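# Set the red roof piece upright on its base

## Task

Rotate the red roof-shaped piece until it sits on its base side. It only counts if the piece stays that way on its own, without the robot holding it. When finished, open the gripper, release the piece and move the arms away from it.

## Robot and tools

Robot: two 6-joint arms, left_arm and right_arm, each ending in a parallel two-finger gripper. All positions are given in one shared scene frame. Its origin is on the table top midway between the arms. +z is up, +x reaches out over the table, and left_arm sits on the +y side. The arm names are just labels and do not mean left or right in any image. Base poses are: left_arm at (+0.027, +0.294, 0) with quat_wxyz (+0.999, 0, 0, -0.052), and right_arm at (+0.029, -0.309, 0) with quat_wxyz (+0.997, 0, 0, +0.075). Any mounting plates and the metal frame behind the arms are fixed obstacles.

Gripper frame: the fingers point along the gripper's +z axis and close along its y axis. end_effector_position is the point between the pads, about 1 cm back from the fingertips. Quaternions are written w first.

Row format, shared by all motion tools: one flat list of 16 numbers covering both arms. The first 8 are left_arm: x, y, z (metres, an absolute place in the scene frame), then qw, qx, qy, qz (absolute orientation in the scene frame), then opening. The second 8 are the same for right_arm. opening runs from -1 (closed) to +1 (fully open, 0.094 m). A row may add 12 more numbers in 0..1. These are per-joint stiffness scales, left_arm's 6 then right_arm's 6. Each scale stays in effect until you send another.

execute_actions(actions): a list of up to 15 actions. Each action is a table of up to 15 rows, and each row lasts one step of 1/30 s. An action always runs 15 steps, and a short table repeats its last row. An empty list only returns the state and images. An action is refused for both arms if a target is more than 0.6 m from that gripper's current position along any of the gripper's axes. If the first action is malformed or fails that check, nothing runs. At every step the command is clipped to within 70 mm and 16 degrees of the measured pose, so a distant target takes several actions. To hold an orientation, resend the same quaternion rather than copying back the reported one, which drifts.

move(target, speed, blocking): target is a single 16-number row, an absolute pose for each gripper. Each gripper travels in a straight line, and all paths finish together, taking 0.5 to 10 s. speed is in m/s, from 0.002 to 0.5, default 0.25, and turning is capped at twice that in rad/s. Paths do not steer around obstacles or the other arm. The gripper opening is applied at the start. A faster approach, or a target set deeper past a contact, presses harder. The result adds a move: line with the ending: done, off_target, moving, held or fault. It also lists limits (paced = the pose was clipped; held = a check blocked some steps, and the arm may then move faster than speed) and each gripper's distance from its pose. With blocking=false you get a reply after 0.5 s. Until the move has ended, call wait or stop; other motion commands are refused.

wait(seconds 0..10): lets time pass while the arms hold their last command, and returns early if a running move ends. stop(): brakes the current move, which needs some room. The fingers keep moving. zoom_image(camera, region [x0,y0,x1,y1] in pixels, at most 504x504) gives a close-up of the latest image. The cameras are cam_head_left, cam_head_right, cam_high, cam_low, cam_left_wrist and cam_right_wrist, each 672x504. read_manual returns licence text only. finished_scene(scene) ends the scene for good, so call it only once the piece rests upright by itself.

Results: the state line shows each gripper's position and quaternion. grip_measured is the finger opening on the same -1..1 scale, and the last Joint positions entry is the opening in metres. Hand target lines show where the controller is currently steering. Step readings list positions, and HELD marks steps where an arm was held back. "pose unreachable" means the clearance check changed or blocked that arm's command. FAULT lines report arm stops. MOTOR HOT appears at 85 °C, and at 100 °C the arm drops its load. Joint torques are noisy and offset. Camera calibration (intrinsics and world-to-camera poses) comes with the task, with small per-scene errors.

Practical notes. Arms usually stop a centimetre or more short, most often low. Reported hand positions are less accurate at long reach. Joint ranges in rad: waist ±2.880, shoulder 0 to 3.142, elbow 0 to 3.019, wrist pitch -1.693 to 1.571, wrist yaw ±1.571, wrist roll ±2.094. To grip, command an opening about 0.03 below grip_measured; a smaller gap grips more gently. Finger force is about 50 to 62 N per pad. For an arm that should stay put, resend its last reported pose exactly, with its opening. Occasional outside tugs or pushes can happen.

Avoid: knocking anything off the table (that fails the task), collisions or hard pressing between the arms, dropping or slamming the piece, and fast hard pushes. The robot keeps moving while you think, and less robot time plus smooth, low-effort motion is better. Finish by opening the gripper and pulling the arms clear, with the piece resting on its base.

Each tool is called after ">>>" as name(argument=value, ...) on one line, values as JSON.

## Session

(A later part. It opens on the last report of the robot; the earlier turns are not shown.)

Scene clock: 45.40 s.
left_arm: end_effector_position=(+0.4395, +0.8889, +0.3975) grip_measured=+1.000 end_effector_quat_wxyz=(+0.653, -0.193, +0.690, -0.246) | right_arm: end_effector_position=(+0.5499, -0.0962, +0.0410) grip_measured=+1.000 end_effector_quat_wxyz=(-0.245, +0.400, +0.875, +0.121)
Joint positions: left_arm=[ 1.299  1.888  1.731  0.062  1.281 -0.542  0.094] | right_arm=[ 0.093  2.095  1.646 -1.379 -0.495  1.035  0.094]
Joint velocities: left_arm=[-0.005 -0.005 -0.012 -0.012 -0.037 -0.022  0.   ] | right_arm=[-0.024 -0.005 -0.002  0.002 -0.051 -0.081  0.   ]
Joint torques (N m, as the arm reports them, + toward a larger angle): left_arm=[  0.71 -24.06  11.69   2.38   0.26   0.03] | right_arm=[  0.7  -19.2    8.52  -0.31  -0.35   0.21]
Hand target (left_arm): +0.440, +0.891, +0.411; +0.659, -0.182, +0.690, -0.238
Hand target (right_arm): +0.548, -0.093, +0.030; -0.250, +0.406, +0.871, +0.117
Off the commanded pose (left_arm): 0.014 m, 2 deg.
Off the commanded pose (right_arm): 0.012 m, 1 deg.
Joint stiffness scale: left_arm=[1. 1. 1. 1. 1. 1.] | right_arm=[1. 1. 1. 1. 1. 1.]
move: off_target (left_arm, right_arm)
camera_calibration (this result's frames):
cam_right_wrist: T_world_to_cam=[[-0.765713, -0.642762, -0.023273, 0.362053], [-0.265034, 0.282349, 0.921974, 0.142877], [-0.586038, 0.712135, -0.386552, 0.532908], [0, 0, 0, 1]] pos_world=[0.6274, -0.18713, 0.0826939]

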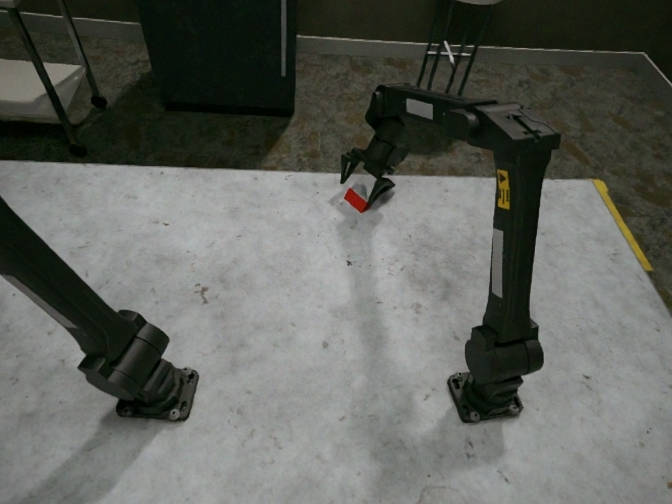

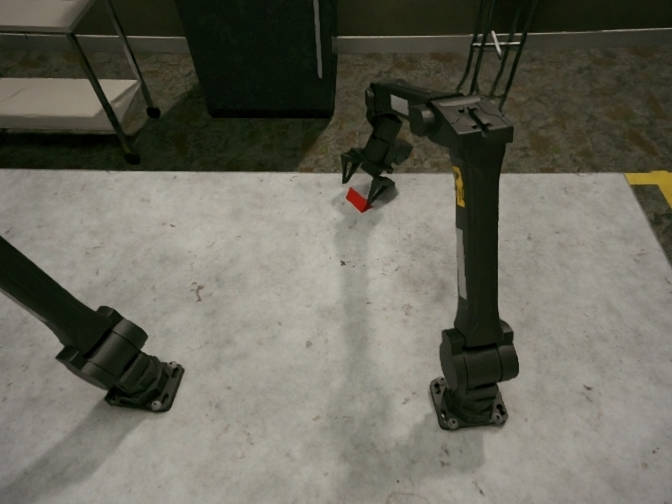

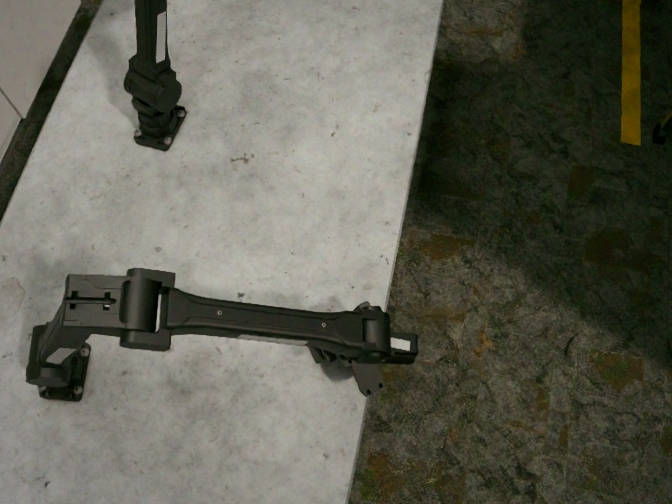

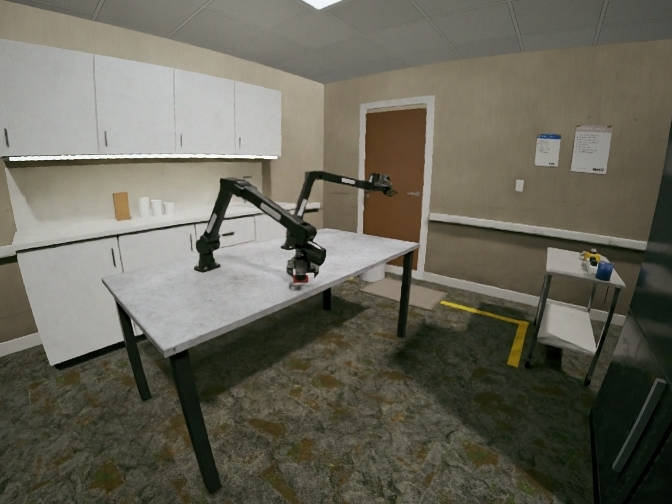

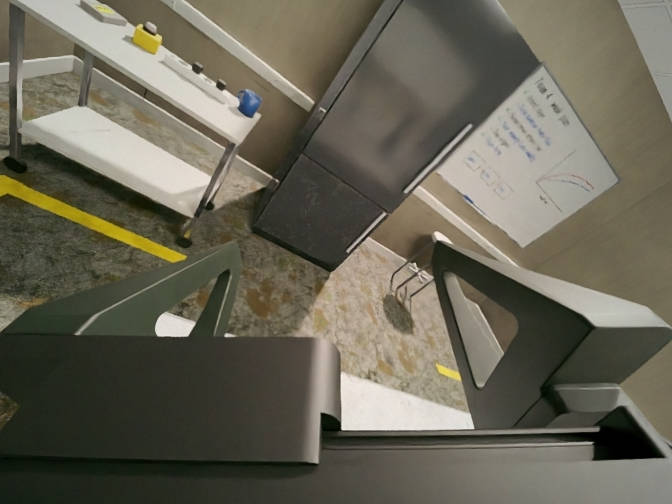

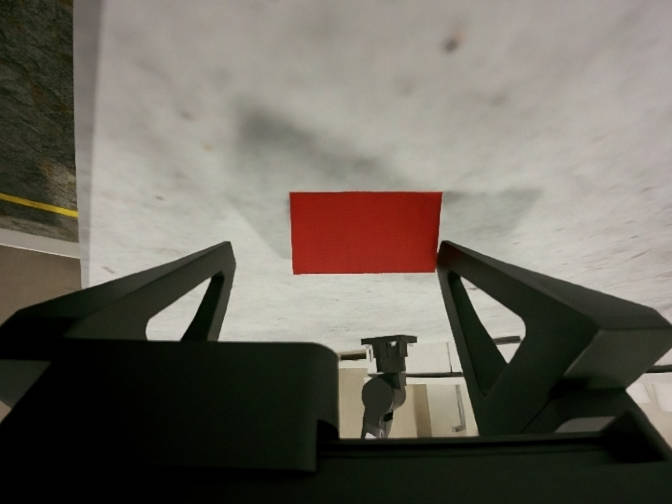

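>>> move(target=[0.44,0.891,0.411,0.659,-0.182,0.69,-0.238,1,0.536,-0.102,0.032,-0.25,0.406,0.871,0.117,1], speed=0.05)

>>> move(target=[0.44,0.891,0.411,0.659,-0.182,0.69,-0.238,1,0.531,-0.096,0.015,-0.25,0.406,0.871,0.117,1], speed=0.05)

>>> zoom_image(camera="cam_head_right", region=[310,160,410,235])

Scene clock: 51.60 s.
left_arm: end_effector_position=(+0.4395, +0.8889, +0.3975) grip_measured=+1.000 end_effector_quat_wxyz=(+0.653, -0.193, +0.690, -0.246) | right_arm: end_effector_position=(+0.5338, -0.0999, +0.0262) grip_measured=+1.000 end_effector_quat_wxyz=(-0.259, +0.403, +0.871, +0.111)
Joint positions: left_arm=[ 1.299  1.888  1.731  0.062  1.281 -0.542  0.094] | right_arm=[ 0.093  2.095  1.596 -1.365 -0.496  1.036  0.094]
Joint velocities: left_arm=[-0.005 -0.005  0.002 -0.007 -0.022 -0.007  0.   ] | right_arm=[-0.015 -0.015  0.002 -0.007  0.022  0.051  0.   ]
Joint torques (N m, as the arm reports them, + toward a larger angle): left_arm=[  0.56 -23.4   11.6    2.39   0.25   0.04] | right_arm=[  0.3  -21.58   7.71  -0.36  -0.17   0.13]
Hand target (left_arm): +0.440, +0.891, +0.411; +0.659, -0.182, +0.690, -0.238
Hand target (right_arm): +0.536, -0.102, +0.032; -0.250, +0.406, +0.871, +0.117
Off the commanded pose (left_arm): 0.014 m, 2 deg.
Off the commanded pose (right_arm): 0.007 m, 1 deg.
Joint stiffness scale: left_arm=[1. 1. 1. 1. 1. 1.] | right_arm=[1. 1. 1. 1. 1. 1.]
move: off_target (left_arm)
camera_calibration (this result's frames):
cam_right_wrist: T_world_to_cam=[[-0.766722, -0.641922, 0.00854273, 0.346809], [-0.231797, 0.289222, 0.928774, 0.136037], [-0.598671, 0.710131, -0.370549, 0.526527], [0, 0, 0, 1]] pos_world=[0.612656, -0.190623, 0.0657935]

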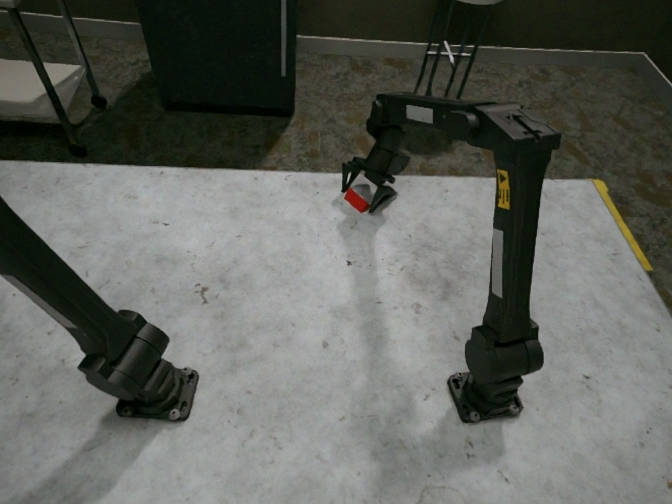

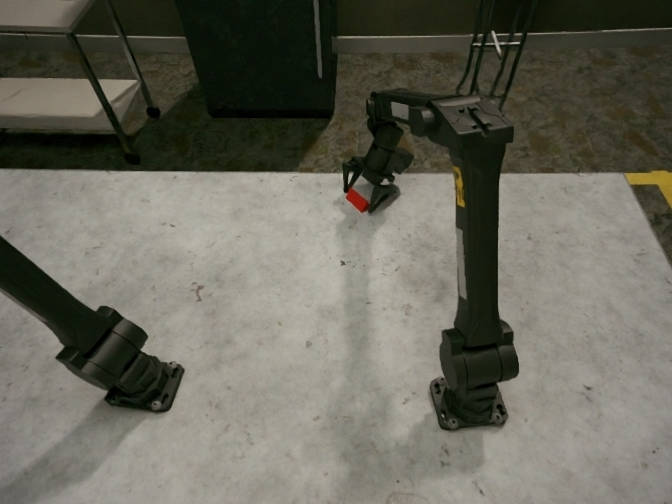

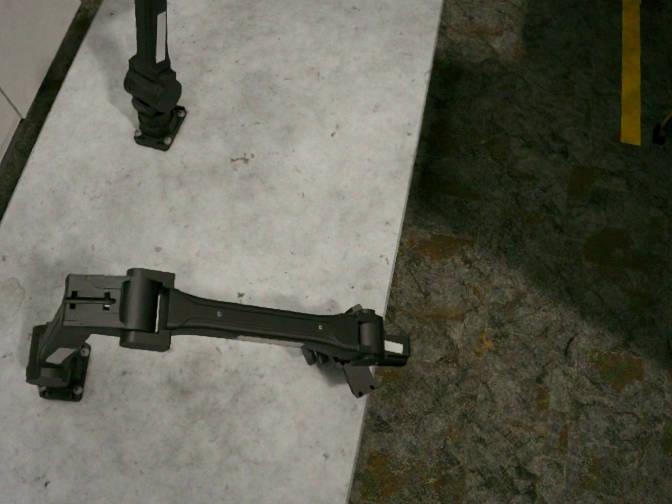

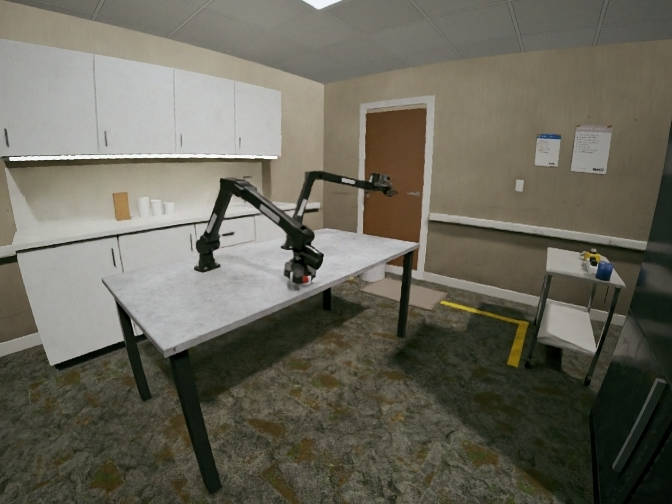

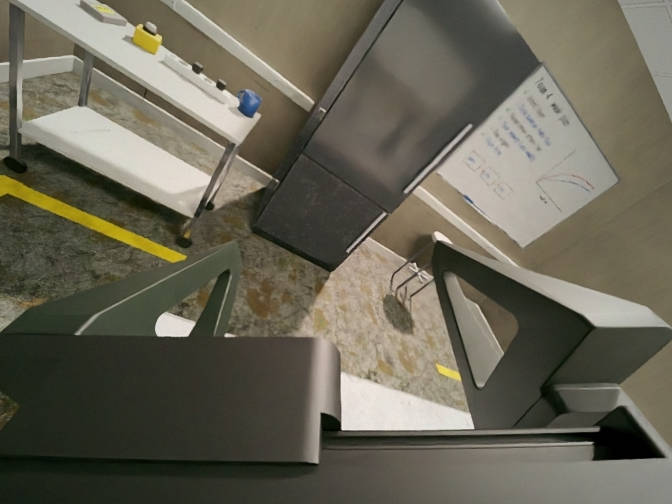

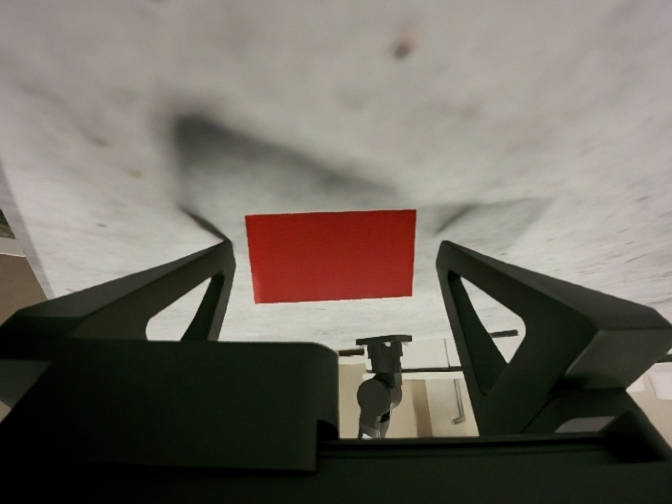

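Scene clock: 52.30 s.
left_arm: end_effector_position=(+0.4395, +0.8889, +0.3975) grip_measured=+1.000 end_effector_quat_wxyz=(+0.653, -0.193, +0.690, -0.246) | right_arm: end_effector_position=(+0.5339, -0.0990, +0.0242) grip_measured=+1.000 end_effector_quat_wxyz=(-0.251, +0.401, +0.873, +0.120)
Joint positions: left_arm=[ 1.299  1.888  1.731  0.062  1.281 -0.542  0.094] | right_arm=[ 0.093  2.085  1.576 -1.331 -0.502  1.036  0.094]
Joint velocities: left_arm=[ 0.015 -0.015  0.012 -0.022 -0.007 -0.051  0.   ] | right_arm=[ 0.005 -0.005 -0.002  0.007 -0.022  0.037  0.   ]
Joint torques (N m, as the arm reports them, + toward a larger angle): left_arm=[  0.65 -24.14  11.7    2.3    0.29   0.04] | right_arm=[  1.09 -19.76   6.92   0.32  -0.13   0.24]
Hand target (left_arm): +0.440, +0.891, +0.411; +0.659, -0.182, +0.690, -0.238
Hand target (right_arm): +0.531, -0.096, +0.015; -0.250, +0.406, +0.871, +0.117
Off the commanded pose (left_arm): 0.014 m, 2 deg.
Off the commanded pose (right_arm): 0.010 m, 1 deg.
Joint stiffness scale: left_arm=[1. 1. 1. 1. 1. 1.] | right_arm=[1. 1. 1. 1. 1. 1.]
move: off_target (left_arm)
camera_calibration (this result's frames):
cam_right_wrist: T_world_to_cam=[[-0.767608, -0.640753, -0.0146242, 0.348619], [-0.251183, 0.279763, 0.926628, 0.147169], [-0.589648, 0.71496, -0.375695, 0.521019], [0, 0, 0, 1]] pos_world=[0.611787, -0.190302, 0.0644719]

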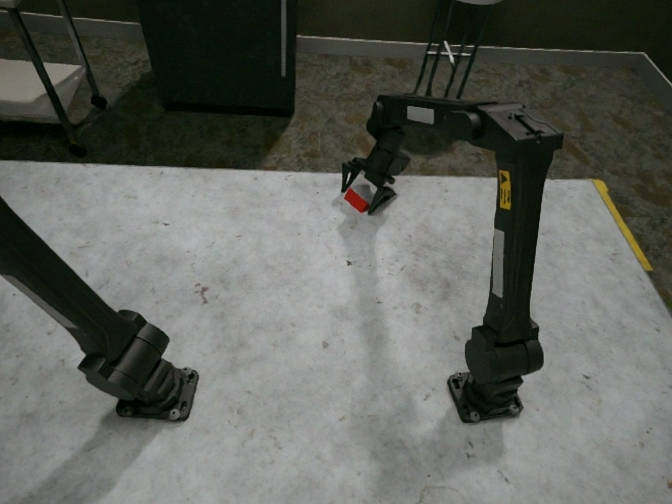

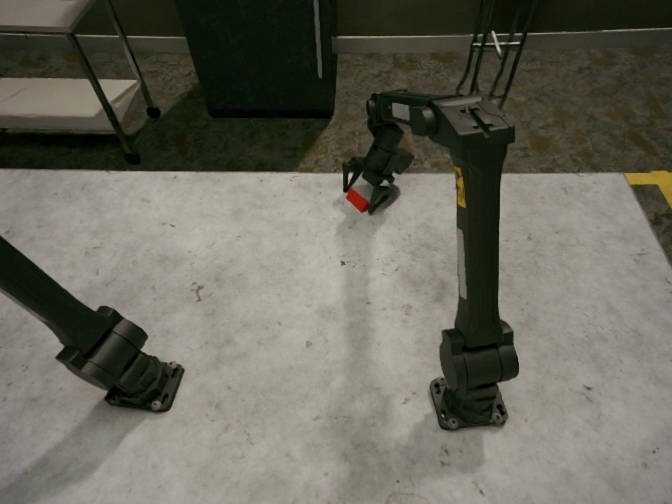

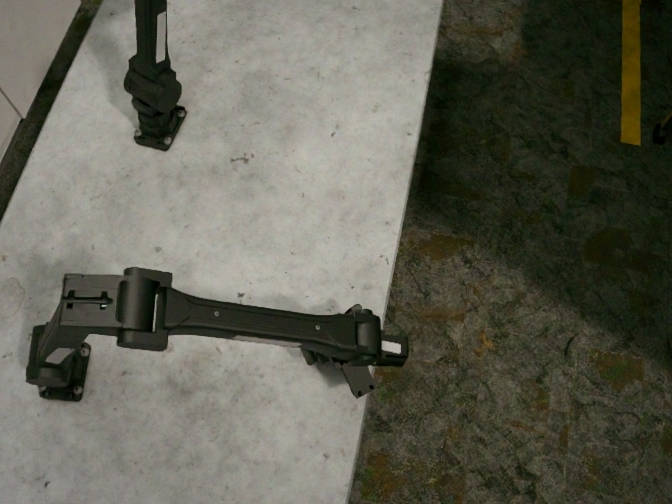

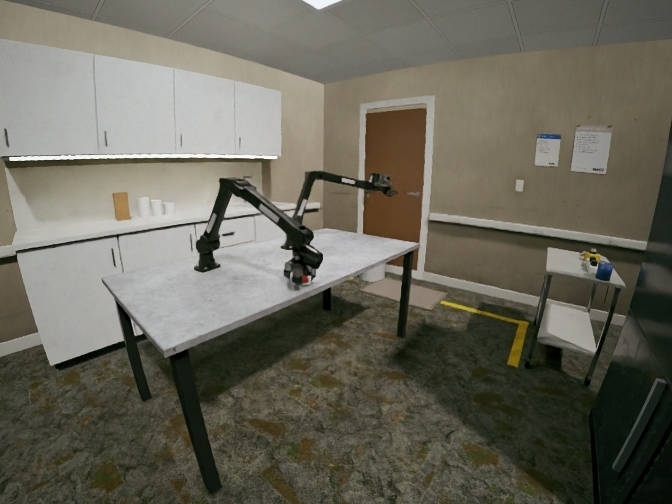

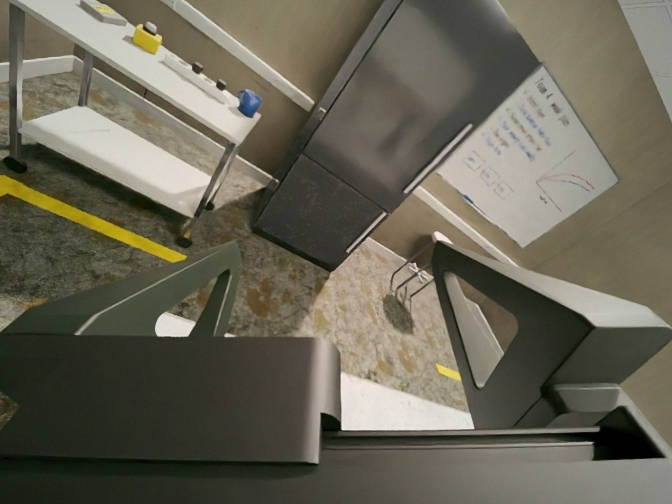

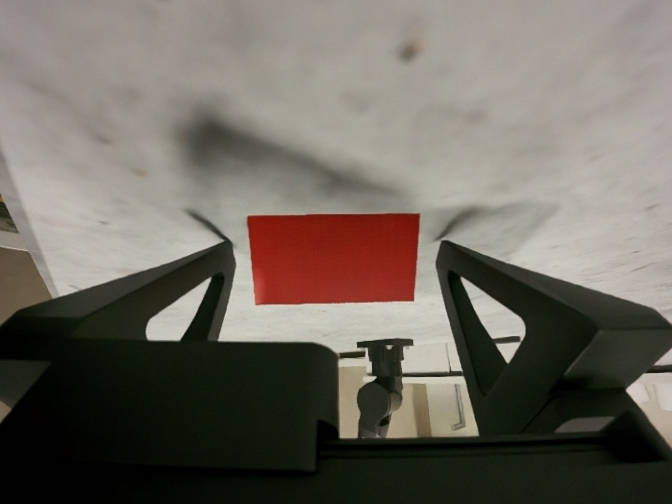

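Region (310, 160, 410, 235) of cam_head_right's 672x504 image, scaled by 5.040, with more detail than that image has; it fills the top 378 rows of this view, and the rest is white.

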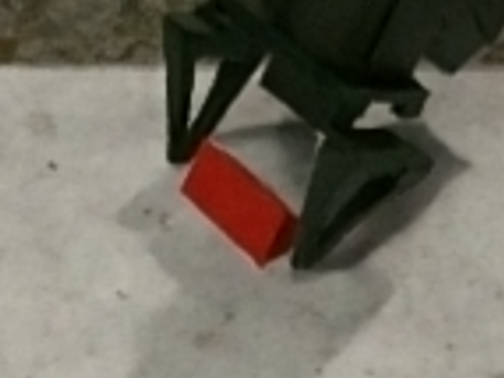

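>>> move(target=[0.44,0.891,0.411,0.659,-0.182,0.69,-0.238,1,0.533,-0.098,0.025,-0.25,0.406,0.871,0.117,0.3])

>>> move(target=[0.44,0.891,0.411,0.659,-0.182,0.69,-0.238,1,0.51,-0.14,0.12,0,0.1,0.995,0,0.3], speed=0.3)

>>> move(target=[0.44,0.891,0.411,0.659,-0.182,0.69,-0.238,1,0.55,-0.22,0.07,0.586,-0.07,0.806,0.051,0.3], speed=0.3)

>>> zoom_image(camera="cam_low", region=[220,230,340,320])

Scene clock: 58.43 s.
left_arm: end_effector_position=(+0.4395, +0.8889, +0.3975) grip_measured=+1.000 end_effector_quat_wxyz=(+0.653, -0.193, +0.690, -0.246) | right_arm: end_effector_position=(+0.5339, -0.0985, +0.0245) grip_measured=+0.384 end_effector_quat_wxyz=(-0.252, +0.401, +0.872, +0.121)
Joint positions: left_arm=[ 1.299  1.888  1.731  0.062  1.281 -0.542  0.094] | right_arm=[ 0.093  2.085  1.576 -1.331 -0.505  1.036  0.065]
Joint velocities: left_arm=[ 0.005  0.015 -0.007 -0.012  0.022  0.022  0.   ] | right_arm=[-0.015 -0.005 -0.002  0.012  0.022  0.022  0.001]
Joint torques (N m, as the arm reports them, + toward a larger angle): left_arm=[  1.22 -24.1   11.8    2.17   0.3    0.05] | right_arm=[  0.7  -20.65   8.16  -0.78   0.02   0.21]
Hand target (left_arm): +0.440, +0.891, +0.411; +0.659, -0.182, +0.690, -0.238
Hand target (right_arm): +0.533, -0.098, +0.025; -0.250, +0.406, +0.871, +0.117
Off the commanded pose (left_arm): 0.014 m, 2 deg.
Off the commanded pose (right_arm): 0.001 m, 1 deg.
Joint stiffness scale: left_arm=[1. 1. 1. 1. 1. 1.] | right_arm=[1. 1. 1. 1. 1. 1.]
move: off_target (left_arm)
camera_calibration (this result's frames):
cam_right_wrist: T_world_to_cam=[[-0.768206, -0.640001, -0.0160693, 0.349346], [-0.25019, 0.277014, 0.927722, 0.145928], [-0.589292, 0.716702, -0.372926, 0.520634], [0, 0, 0, 1]] pos_world=[0.611685, -0.189982, 0.0643909]

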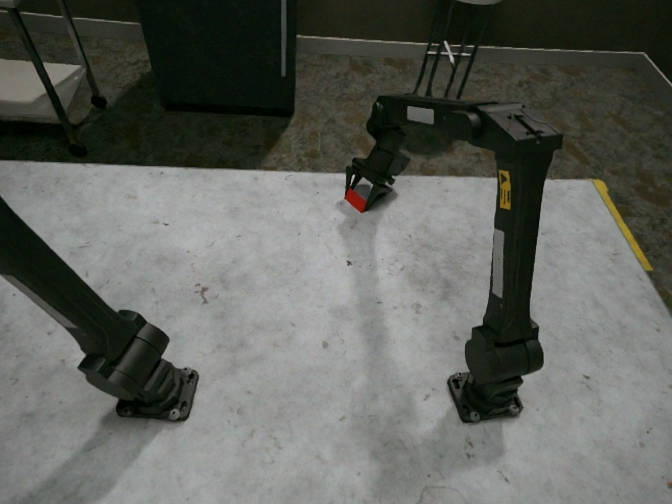

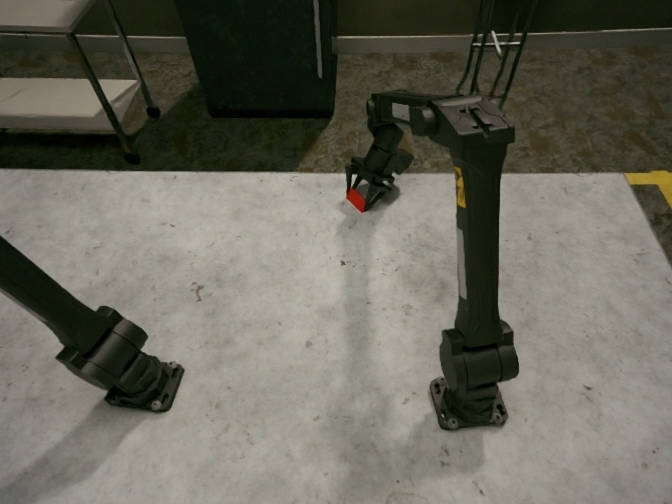

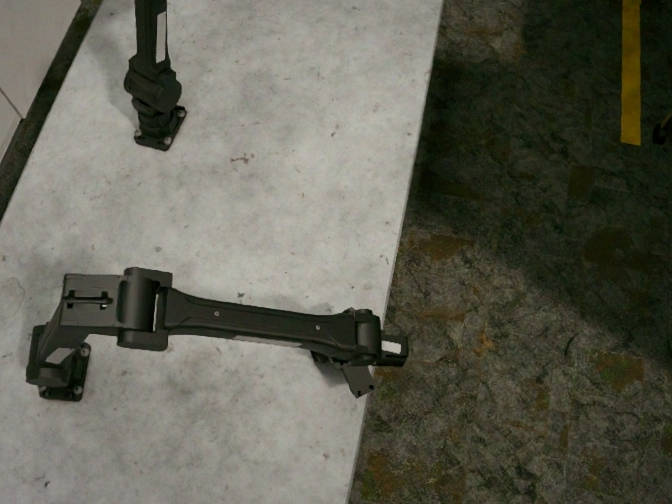

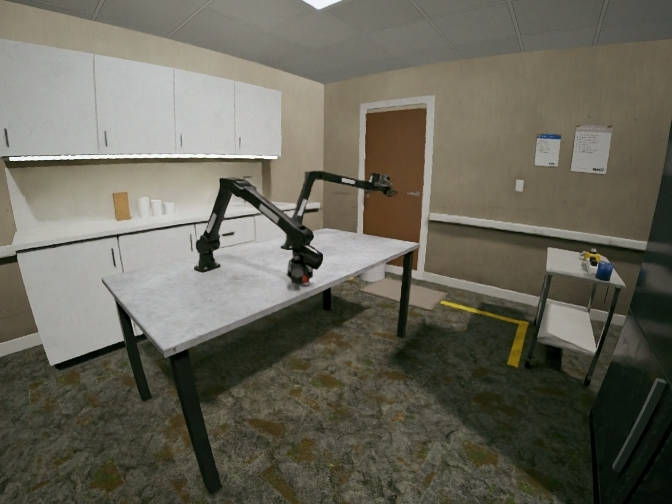

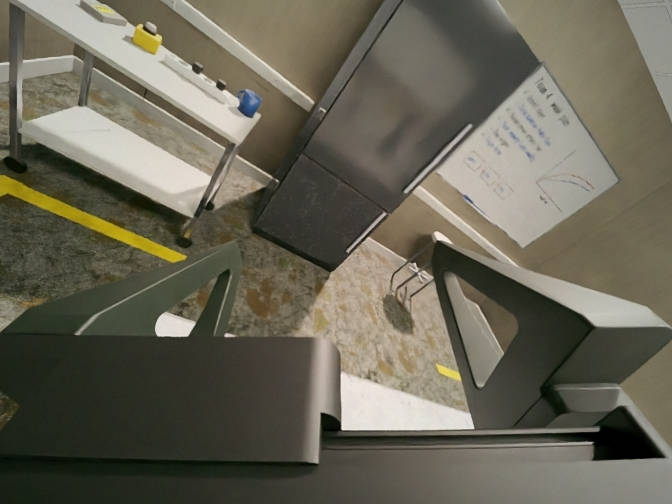

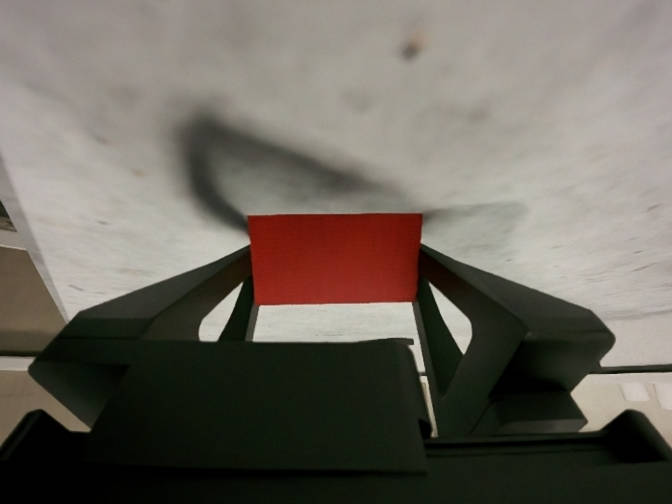

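Scene clock: 60.40 s.
left_arm: end_effector_position=(+0.4395, +0.8889, +0.3975) grip_measured=+1.000 end_effector_quat_wxyz=(+0.653, -0.193, +0.690, -0.246) | right_arm: end_effector_position=(+0.5081, -0.1430, +0.1118) grip_measured=+0.384 end_effector_quat_wxyz=(-0.016, +0.111, +0.994, -0.004)
Joint positions: left_arm=[ 1.299  1.888  1.731  0.062  1.281 -0.542  0.094] | right_arm=[ 0.182  1.753  1.396 -1.247 -0.006  0.555  0.065]
Joint velocities: left_arm=[ 0.015 -0.005  0.002 -0.002  0.125  0.022  0.   ] | right_arm=[-0.015  0.005  0.002 -0.007  0.022  0.007 -0.   ]
Joint torques (N m, as the arm reports them, + toward a larger angle): left_arm=[  0.79 -24.02  11.75   2.18   0.29   0.04] | right_arm=[  0.84 -18.46   9.16   0.25   0.18  -0.02]
Hand target (left_arm): +0.440, +0.891, +0.411; +0.659, -0.182, +0.690, -0.238
Hand target (right_arm): +0.509, -0.140, +0.120; -0.002, +0.098, +0.995, +0.000
Off the commanded pose (left_arm): 0.014 m, 2 deg.
Off the commanded pose (right_arm): 0.009 m, 2 deg.
Joint stiffness scale: left_arm=[1. 1. 1. 1. 1. 1.] | right_arm=[1. 1. 1. 1. 1. 1.]
move: off_target (left_arm)
camera_calibration (this result's frames):
cam_right_wrist: T_world_to_cam=[[-0.225618, -0.974216, -0.000105994, -0.0228134], [-0.774614, 0.179326, 0.606478, 0.359156], [-0.590822, 0.136914, -0.7951, 0.534943], [0, 0, 0, 1]] pos_world=[0.589116, -0.159873, 0.207511]

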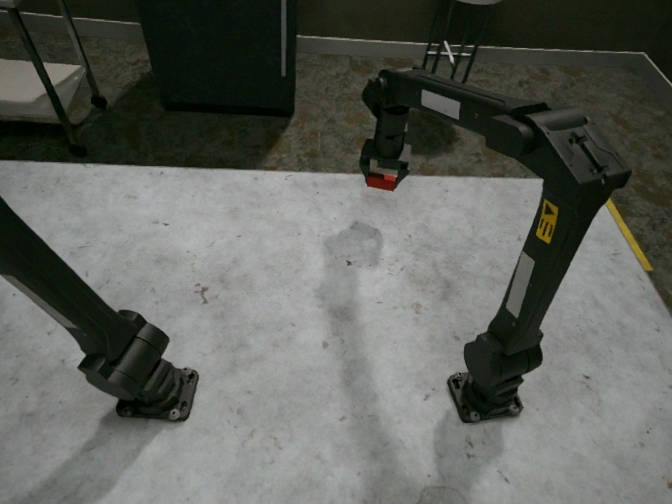

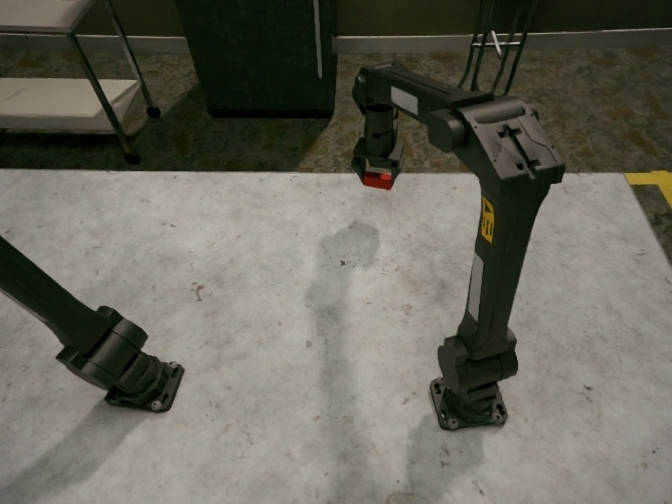

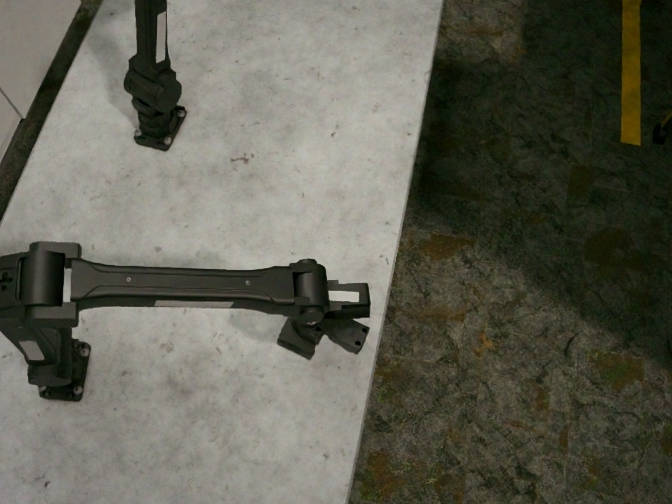

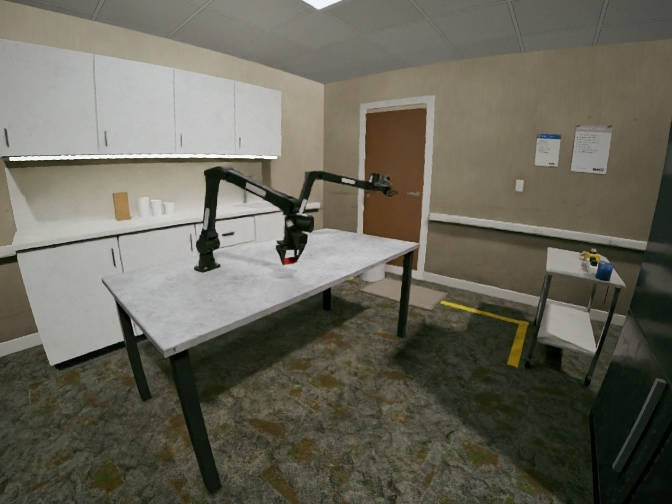

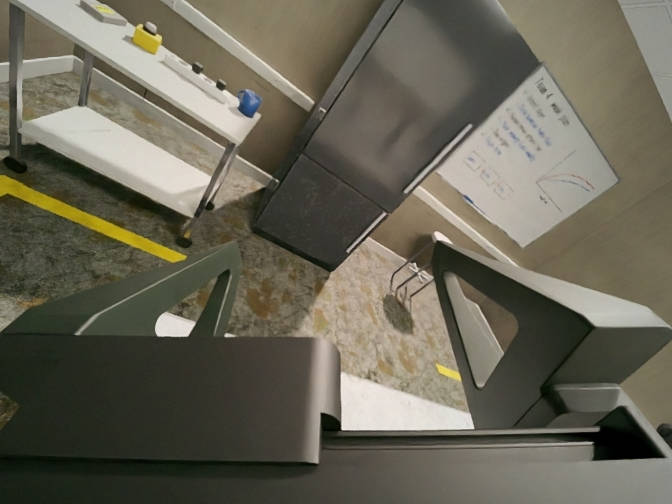

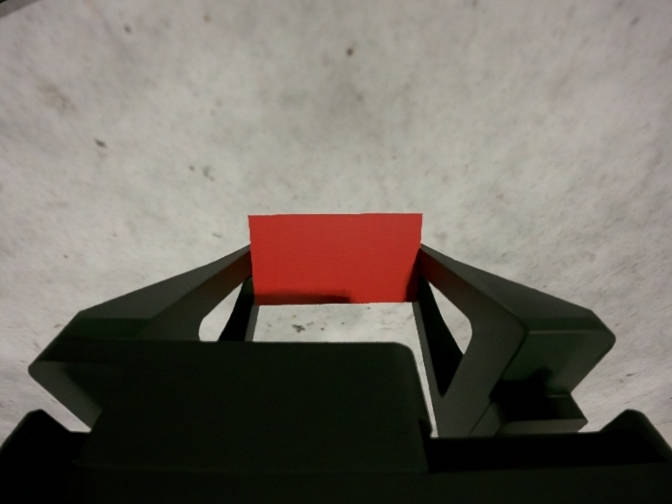

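Scene clock: 63.23 s.
left_arm: end_effector_position=(+0.4395, +0.8889, +0.3975) grip_measured=+1.000 end_effector_quat_wxyz=(+0.653, -0.193, +0.690, -0.246) | right_arm: end_effector_position=(+0.5502, -0.2184, +0.0619) grip_measured=+0.384 end_effector_quat_wxyz=(+0.573, -0.073, +0.815, +0.051)
Joint positions: left_arm=[ 1.299  1.888  1.731  0.062  1.281 -0.542  0.094] | right_arm=[ 0.021  1.719  0.56   0.815 -0.006 -0.003  0.065]
Joint velocities: left_arm=[-0.005 -0.005 -0.002  0.007  0.007  0.022  0.   ] | right_arm=[ 0.005 -0.005 -0.012  0.002  0.051 -0.081  0.   ]
Joint torques (N m, as the arm reports them, + toward a larger angle): left_arm=[  1.01 -23.65  11.66   2.28   0.26   0.03] | right_arm=[  0.07 -12.67   5.63   2.63  -0.14  -0.05]
Hand target (left_arm): +0.440, +0.891, +0.411; +0.659, -0.182, +0.690, -0.238
Hand target (right_arm): +0.551, -0.220, +0.071; +0.587, -0.078, +0.805, +0.047
Off the commanded pose (left_arm): 0.014 m, 2 deg.
Off the commanded pose (right_arm): 0.008 m, 2 deg.
Joint stiffness scale: left_arm=[1. 1. 1. 1. 1. 1.] | right_arm=[1. 1. 1. 1. 1. 1.]
move: off_target (left_arm)
camera_calibration (this result's frames):
cam_right_wrist: T_world_to_cam=[[0.186524, -0.982418, -0.0080377, -0.314775], [-0.808825, -0.148911, -0.568883, 0.455439], [0.557684, 0.112611, -0.822379, -0.105064], [0, 0, 0, 1]] pos_world=[0.485676, -0.229589, 0.17016]

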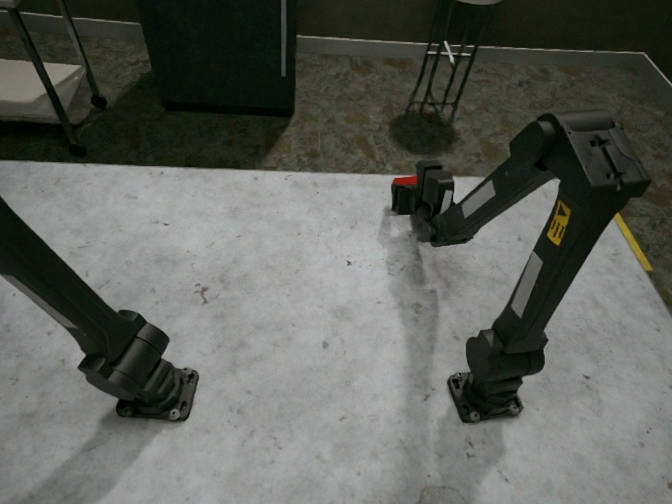

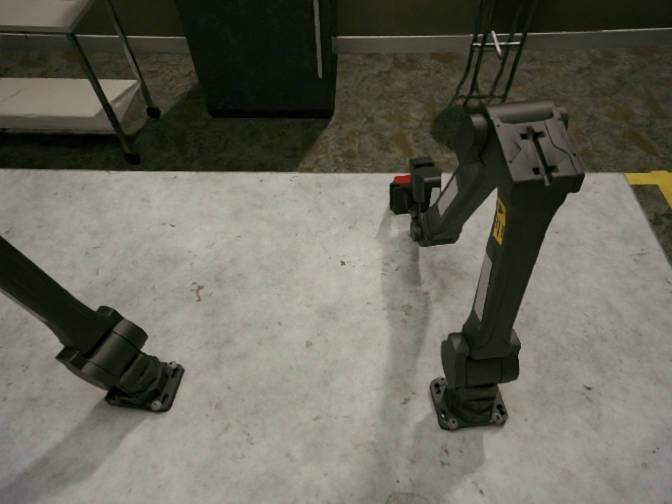

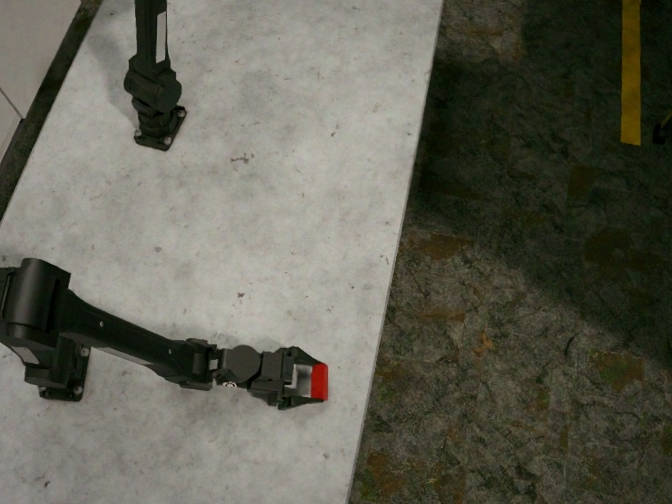

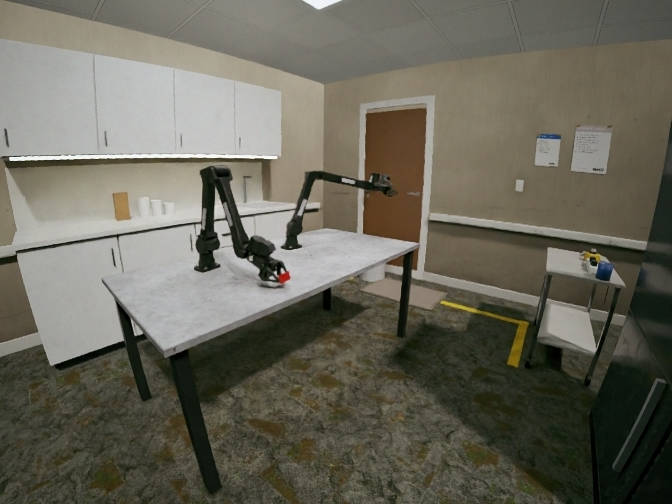

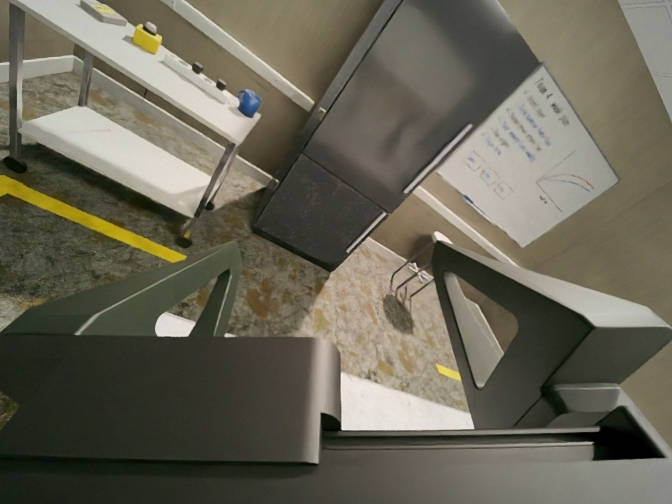

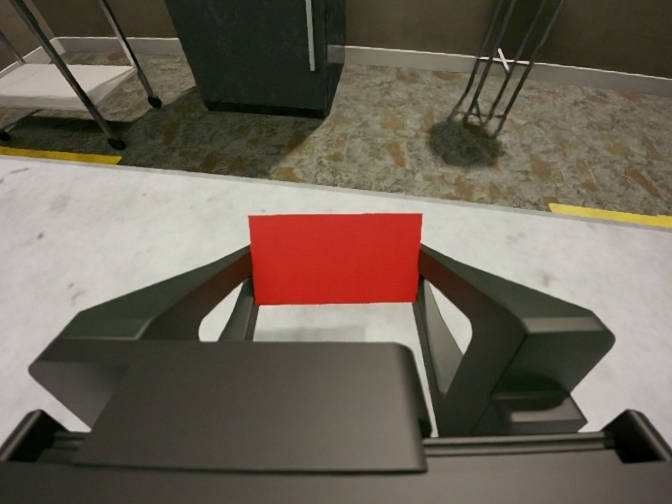

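Region (220, 230, 340, 320) of cam_low's 672x504 image, scaled by 4.200, with more detail than that image has; it fills the top 378 rows of this view, and the rest is white.

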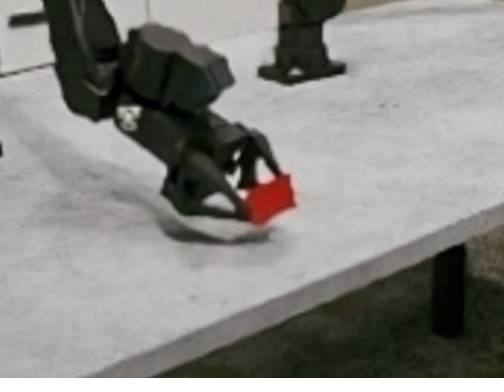

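>>> move(target=[0.44,0.891,0.411,0.659,-0.182,0.69,-0.238,1,0.55,-0.22,0.03,0.586,-0.07,0.806,0.051,0.3], speed=0.04)

>>> zoom_image(camera="cam_low", region=[220,230,340,320])

Scene clock: 67.93 s.
left_arm: end_effector_position=(+0.4395, +0.8889, +0.3975) grip_measured=+1.000 end_effector_quat_wxyz=(+0.653, -0.193, +0.690, -0.246) | right_arm: end_effector_position=(+0.5515, -0.2181, +0.0318) grip_measured=+0.384 end_effector_quat_wxyz=(+0.582, -0.073, +0.808, +0.051)
Joint positions: left_arm=[ 1.299  1.888  1.731  0.062  1.281 -0.542  0.094] | right_arm=[ 0.021  1.846  0.56   0.963 -0.006 -0.004  0.065]
Joint velocities: left_arm=[-0.015 -0.015 -0.007 -0.002 -0.022  0.007  0.   ] | right_arm=[ 0.015  0.005  0.002  0.007 -0.051 -0.037 -0.   ]
Joint torques (N m, as the arm reports them, + toward a larger angle): left_arm=[  0.65 -23.81  11.76   2.2    0.25   0.03] | right_arm=[  0.29 -11.43   4.16   2.63   0.06   0.1 ]
Hand target (left_arm): +0.440, +0.891, +0.411; +0.659, -0.182, +0.690, -0.238
Hand target (right_arm): +0.550, -0.220, +0.030; +0.586, -0.070, +0.806, +0.051
Off the commanded pose (left_arm): 0.014 m, 2 deg.
Off the commanded pose (right_arm): 0.003 m, 1 deg.
Joint stiffness scale: left_arm=[1. 1. 1. 1. 1. 1.] | right_arm=[1. 1. 1. 1. 1. 1.]
move: off_target (left_arm)
camera_calibration (this result's frames):
cam_right_wrist: T_world_to_cam=[[0.187047, -0.982329, -0.00659576, -0.315355], [-0.796499, -0.147726, -0.586316, 0.433426], [0.57498, 0.114922, -0.810056, -0.140011], [0, 0, 0, 1]] pos_world=[0.484713, -0.229663, 0.138628]

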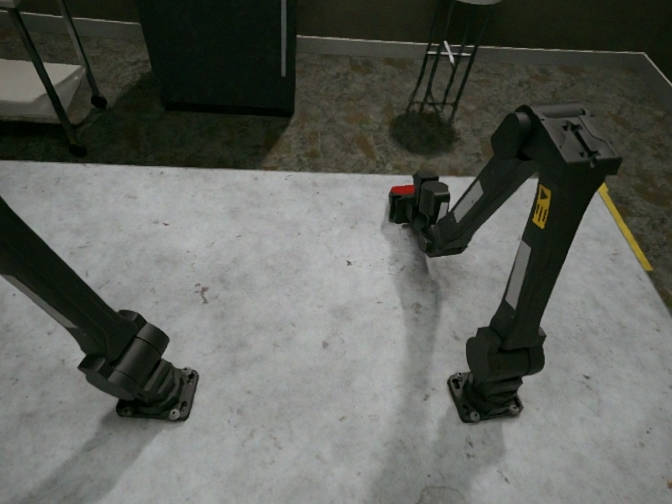

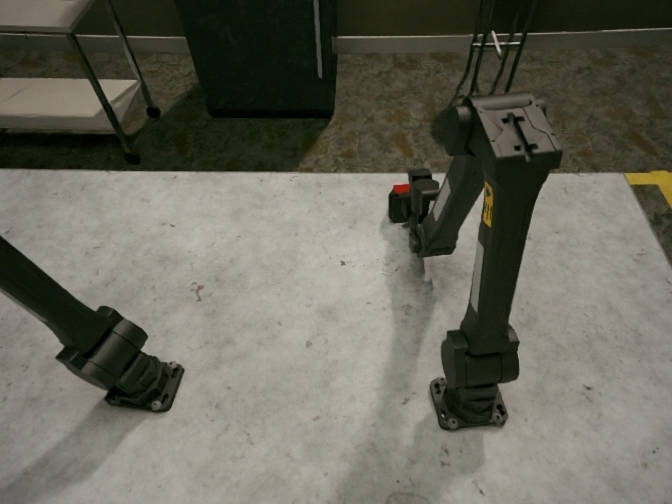

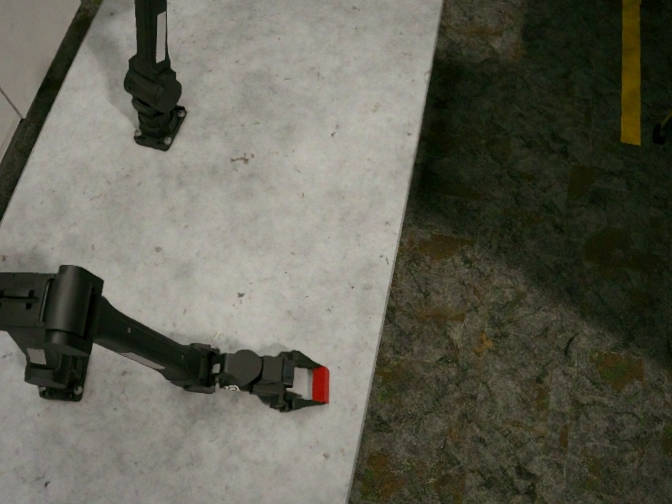

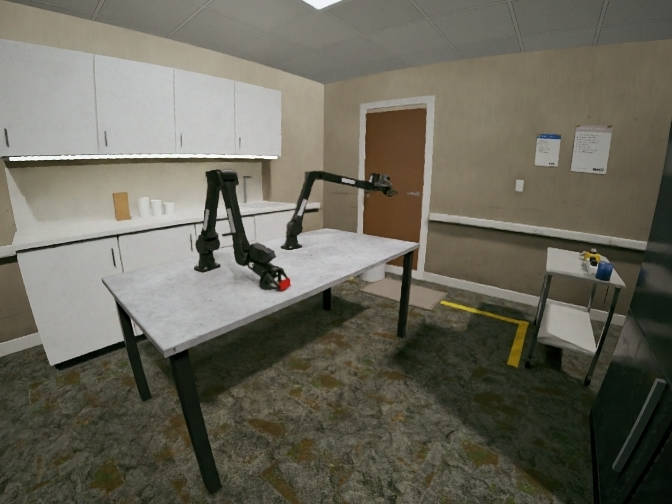

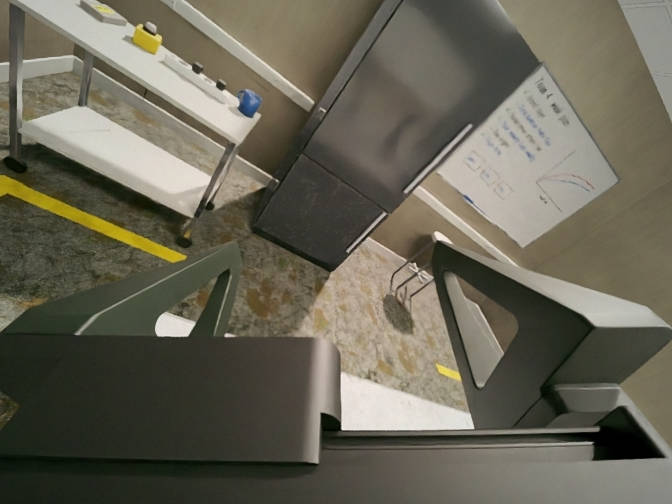

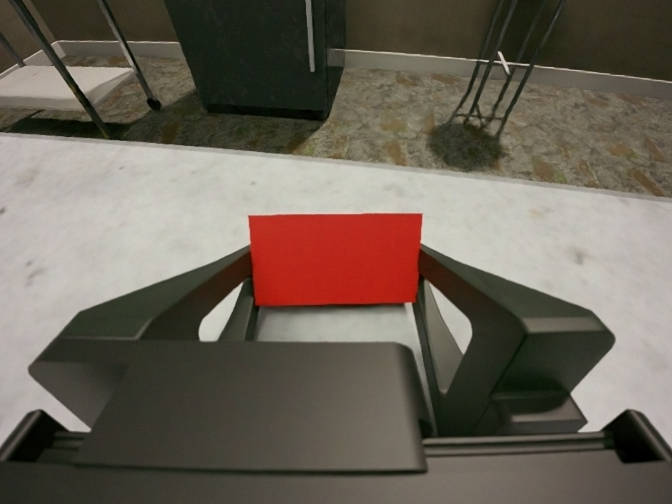

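Region (220, 230, 340, 320) of cam_low's 672x504 image, scaled by 4.200, with more detail than that image has; it fills the top 378 rows of this view, and the rest is white.

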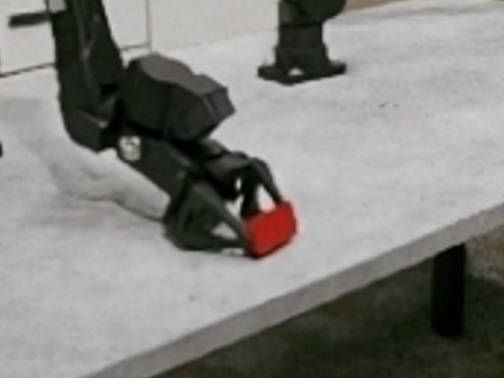

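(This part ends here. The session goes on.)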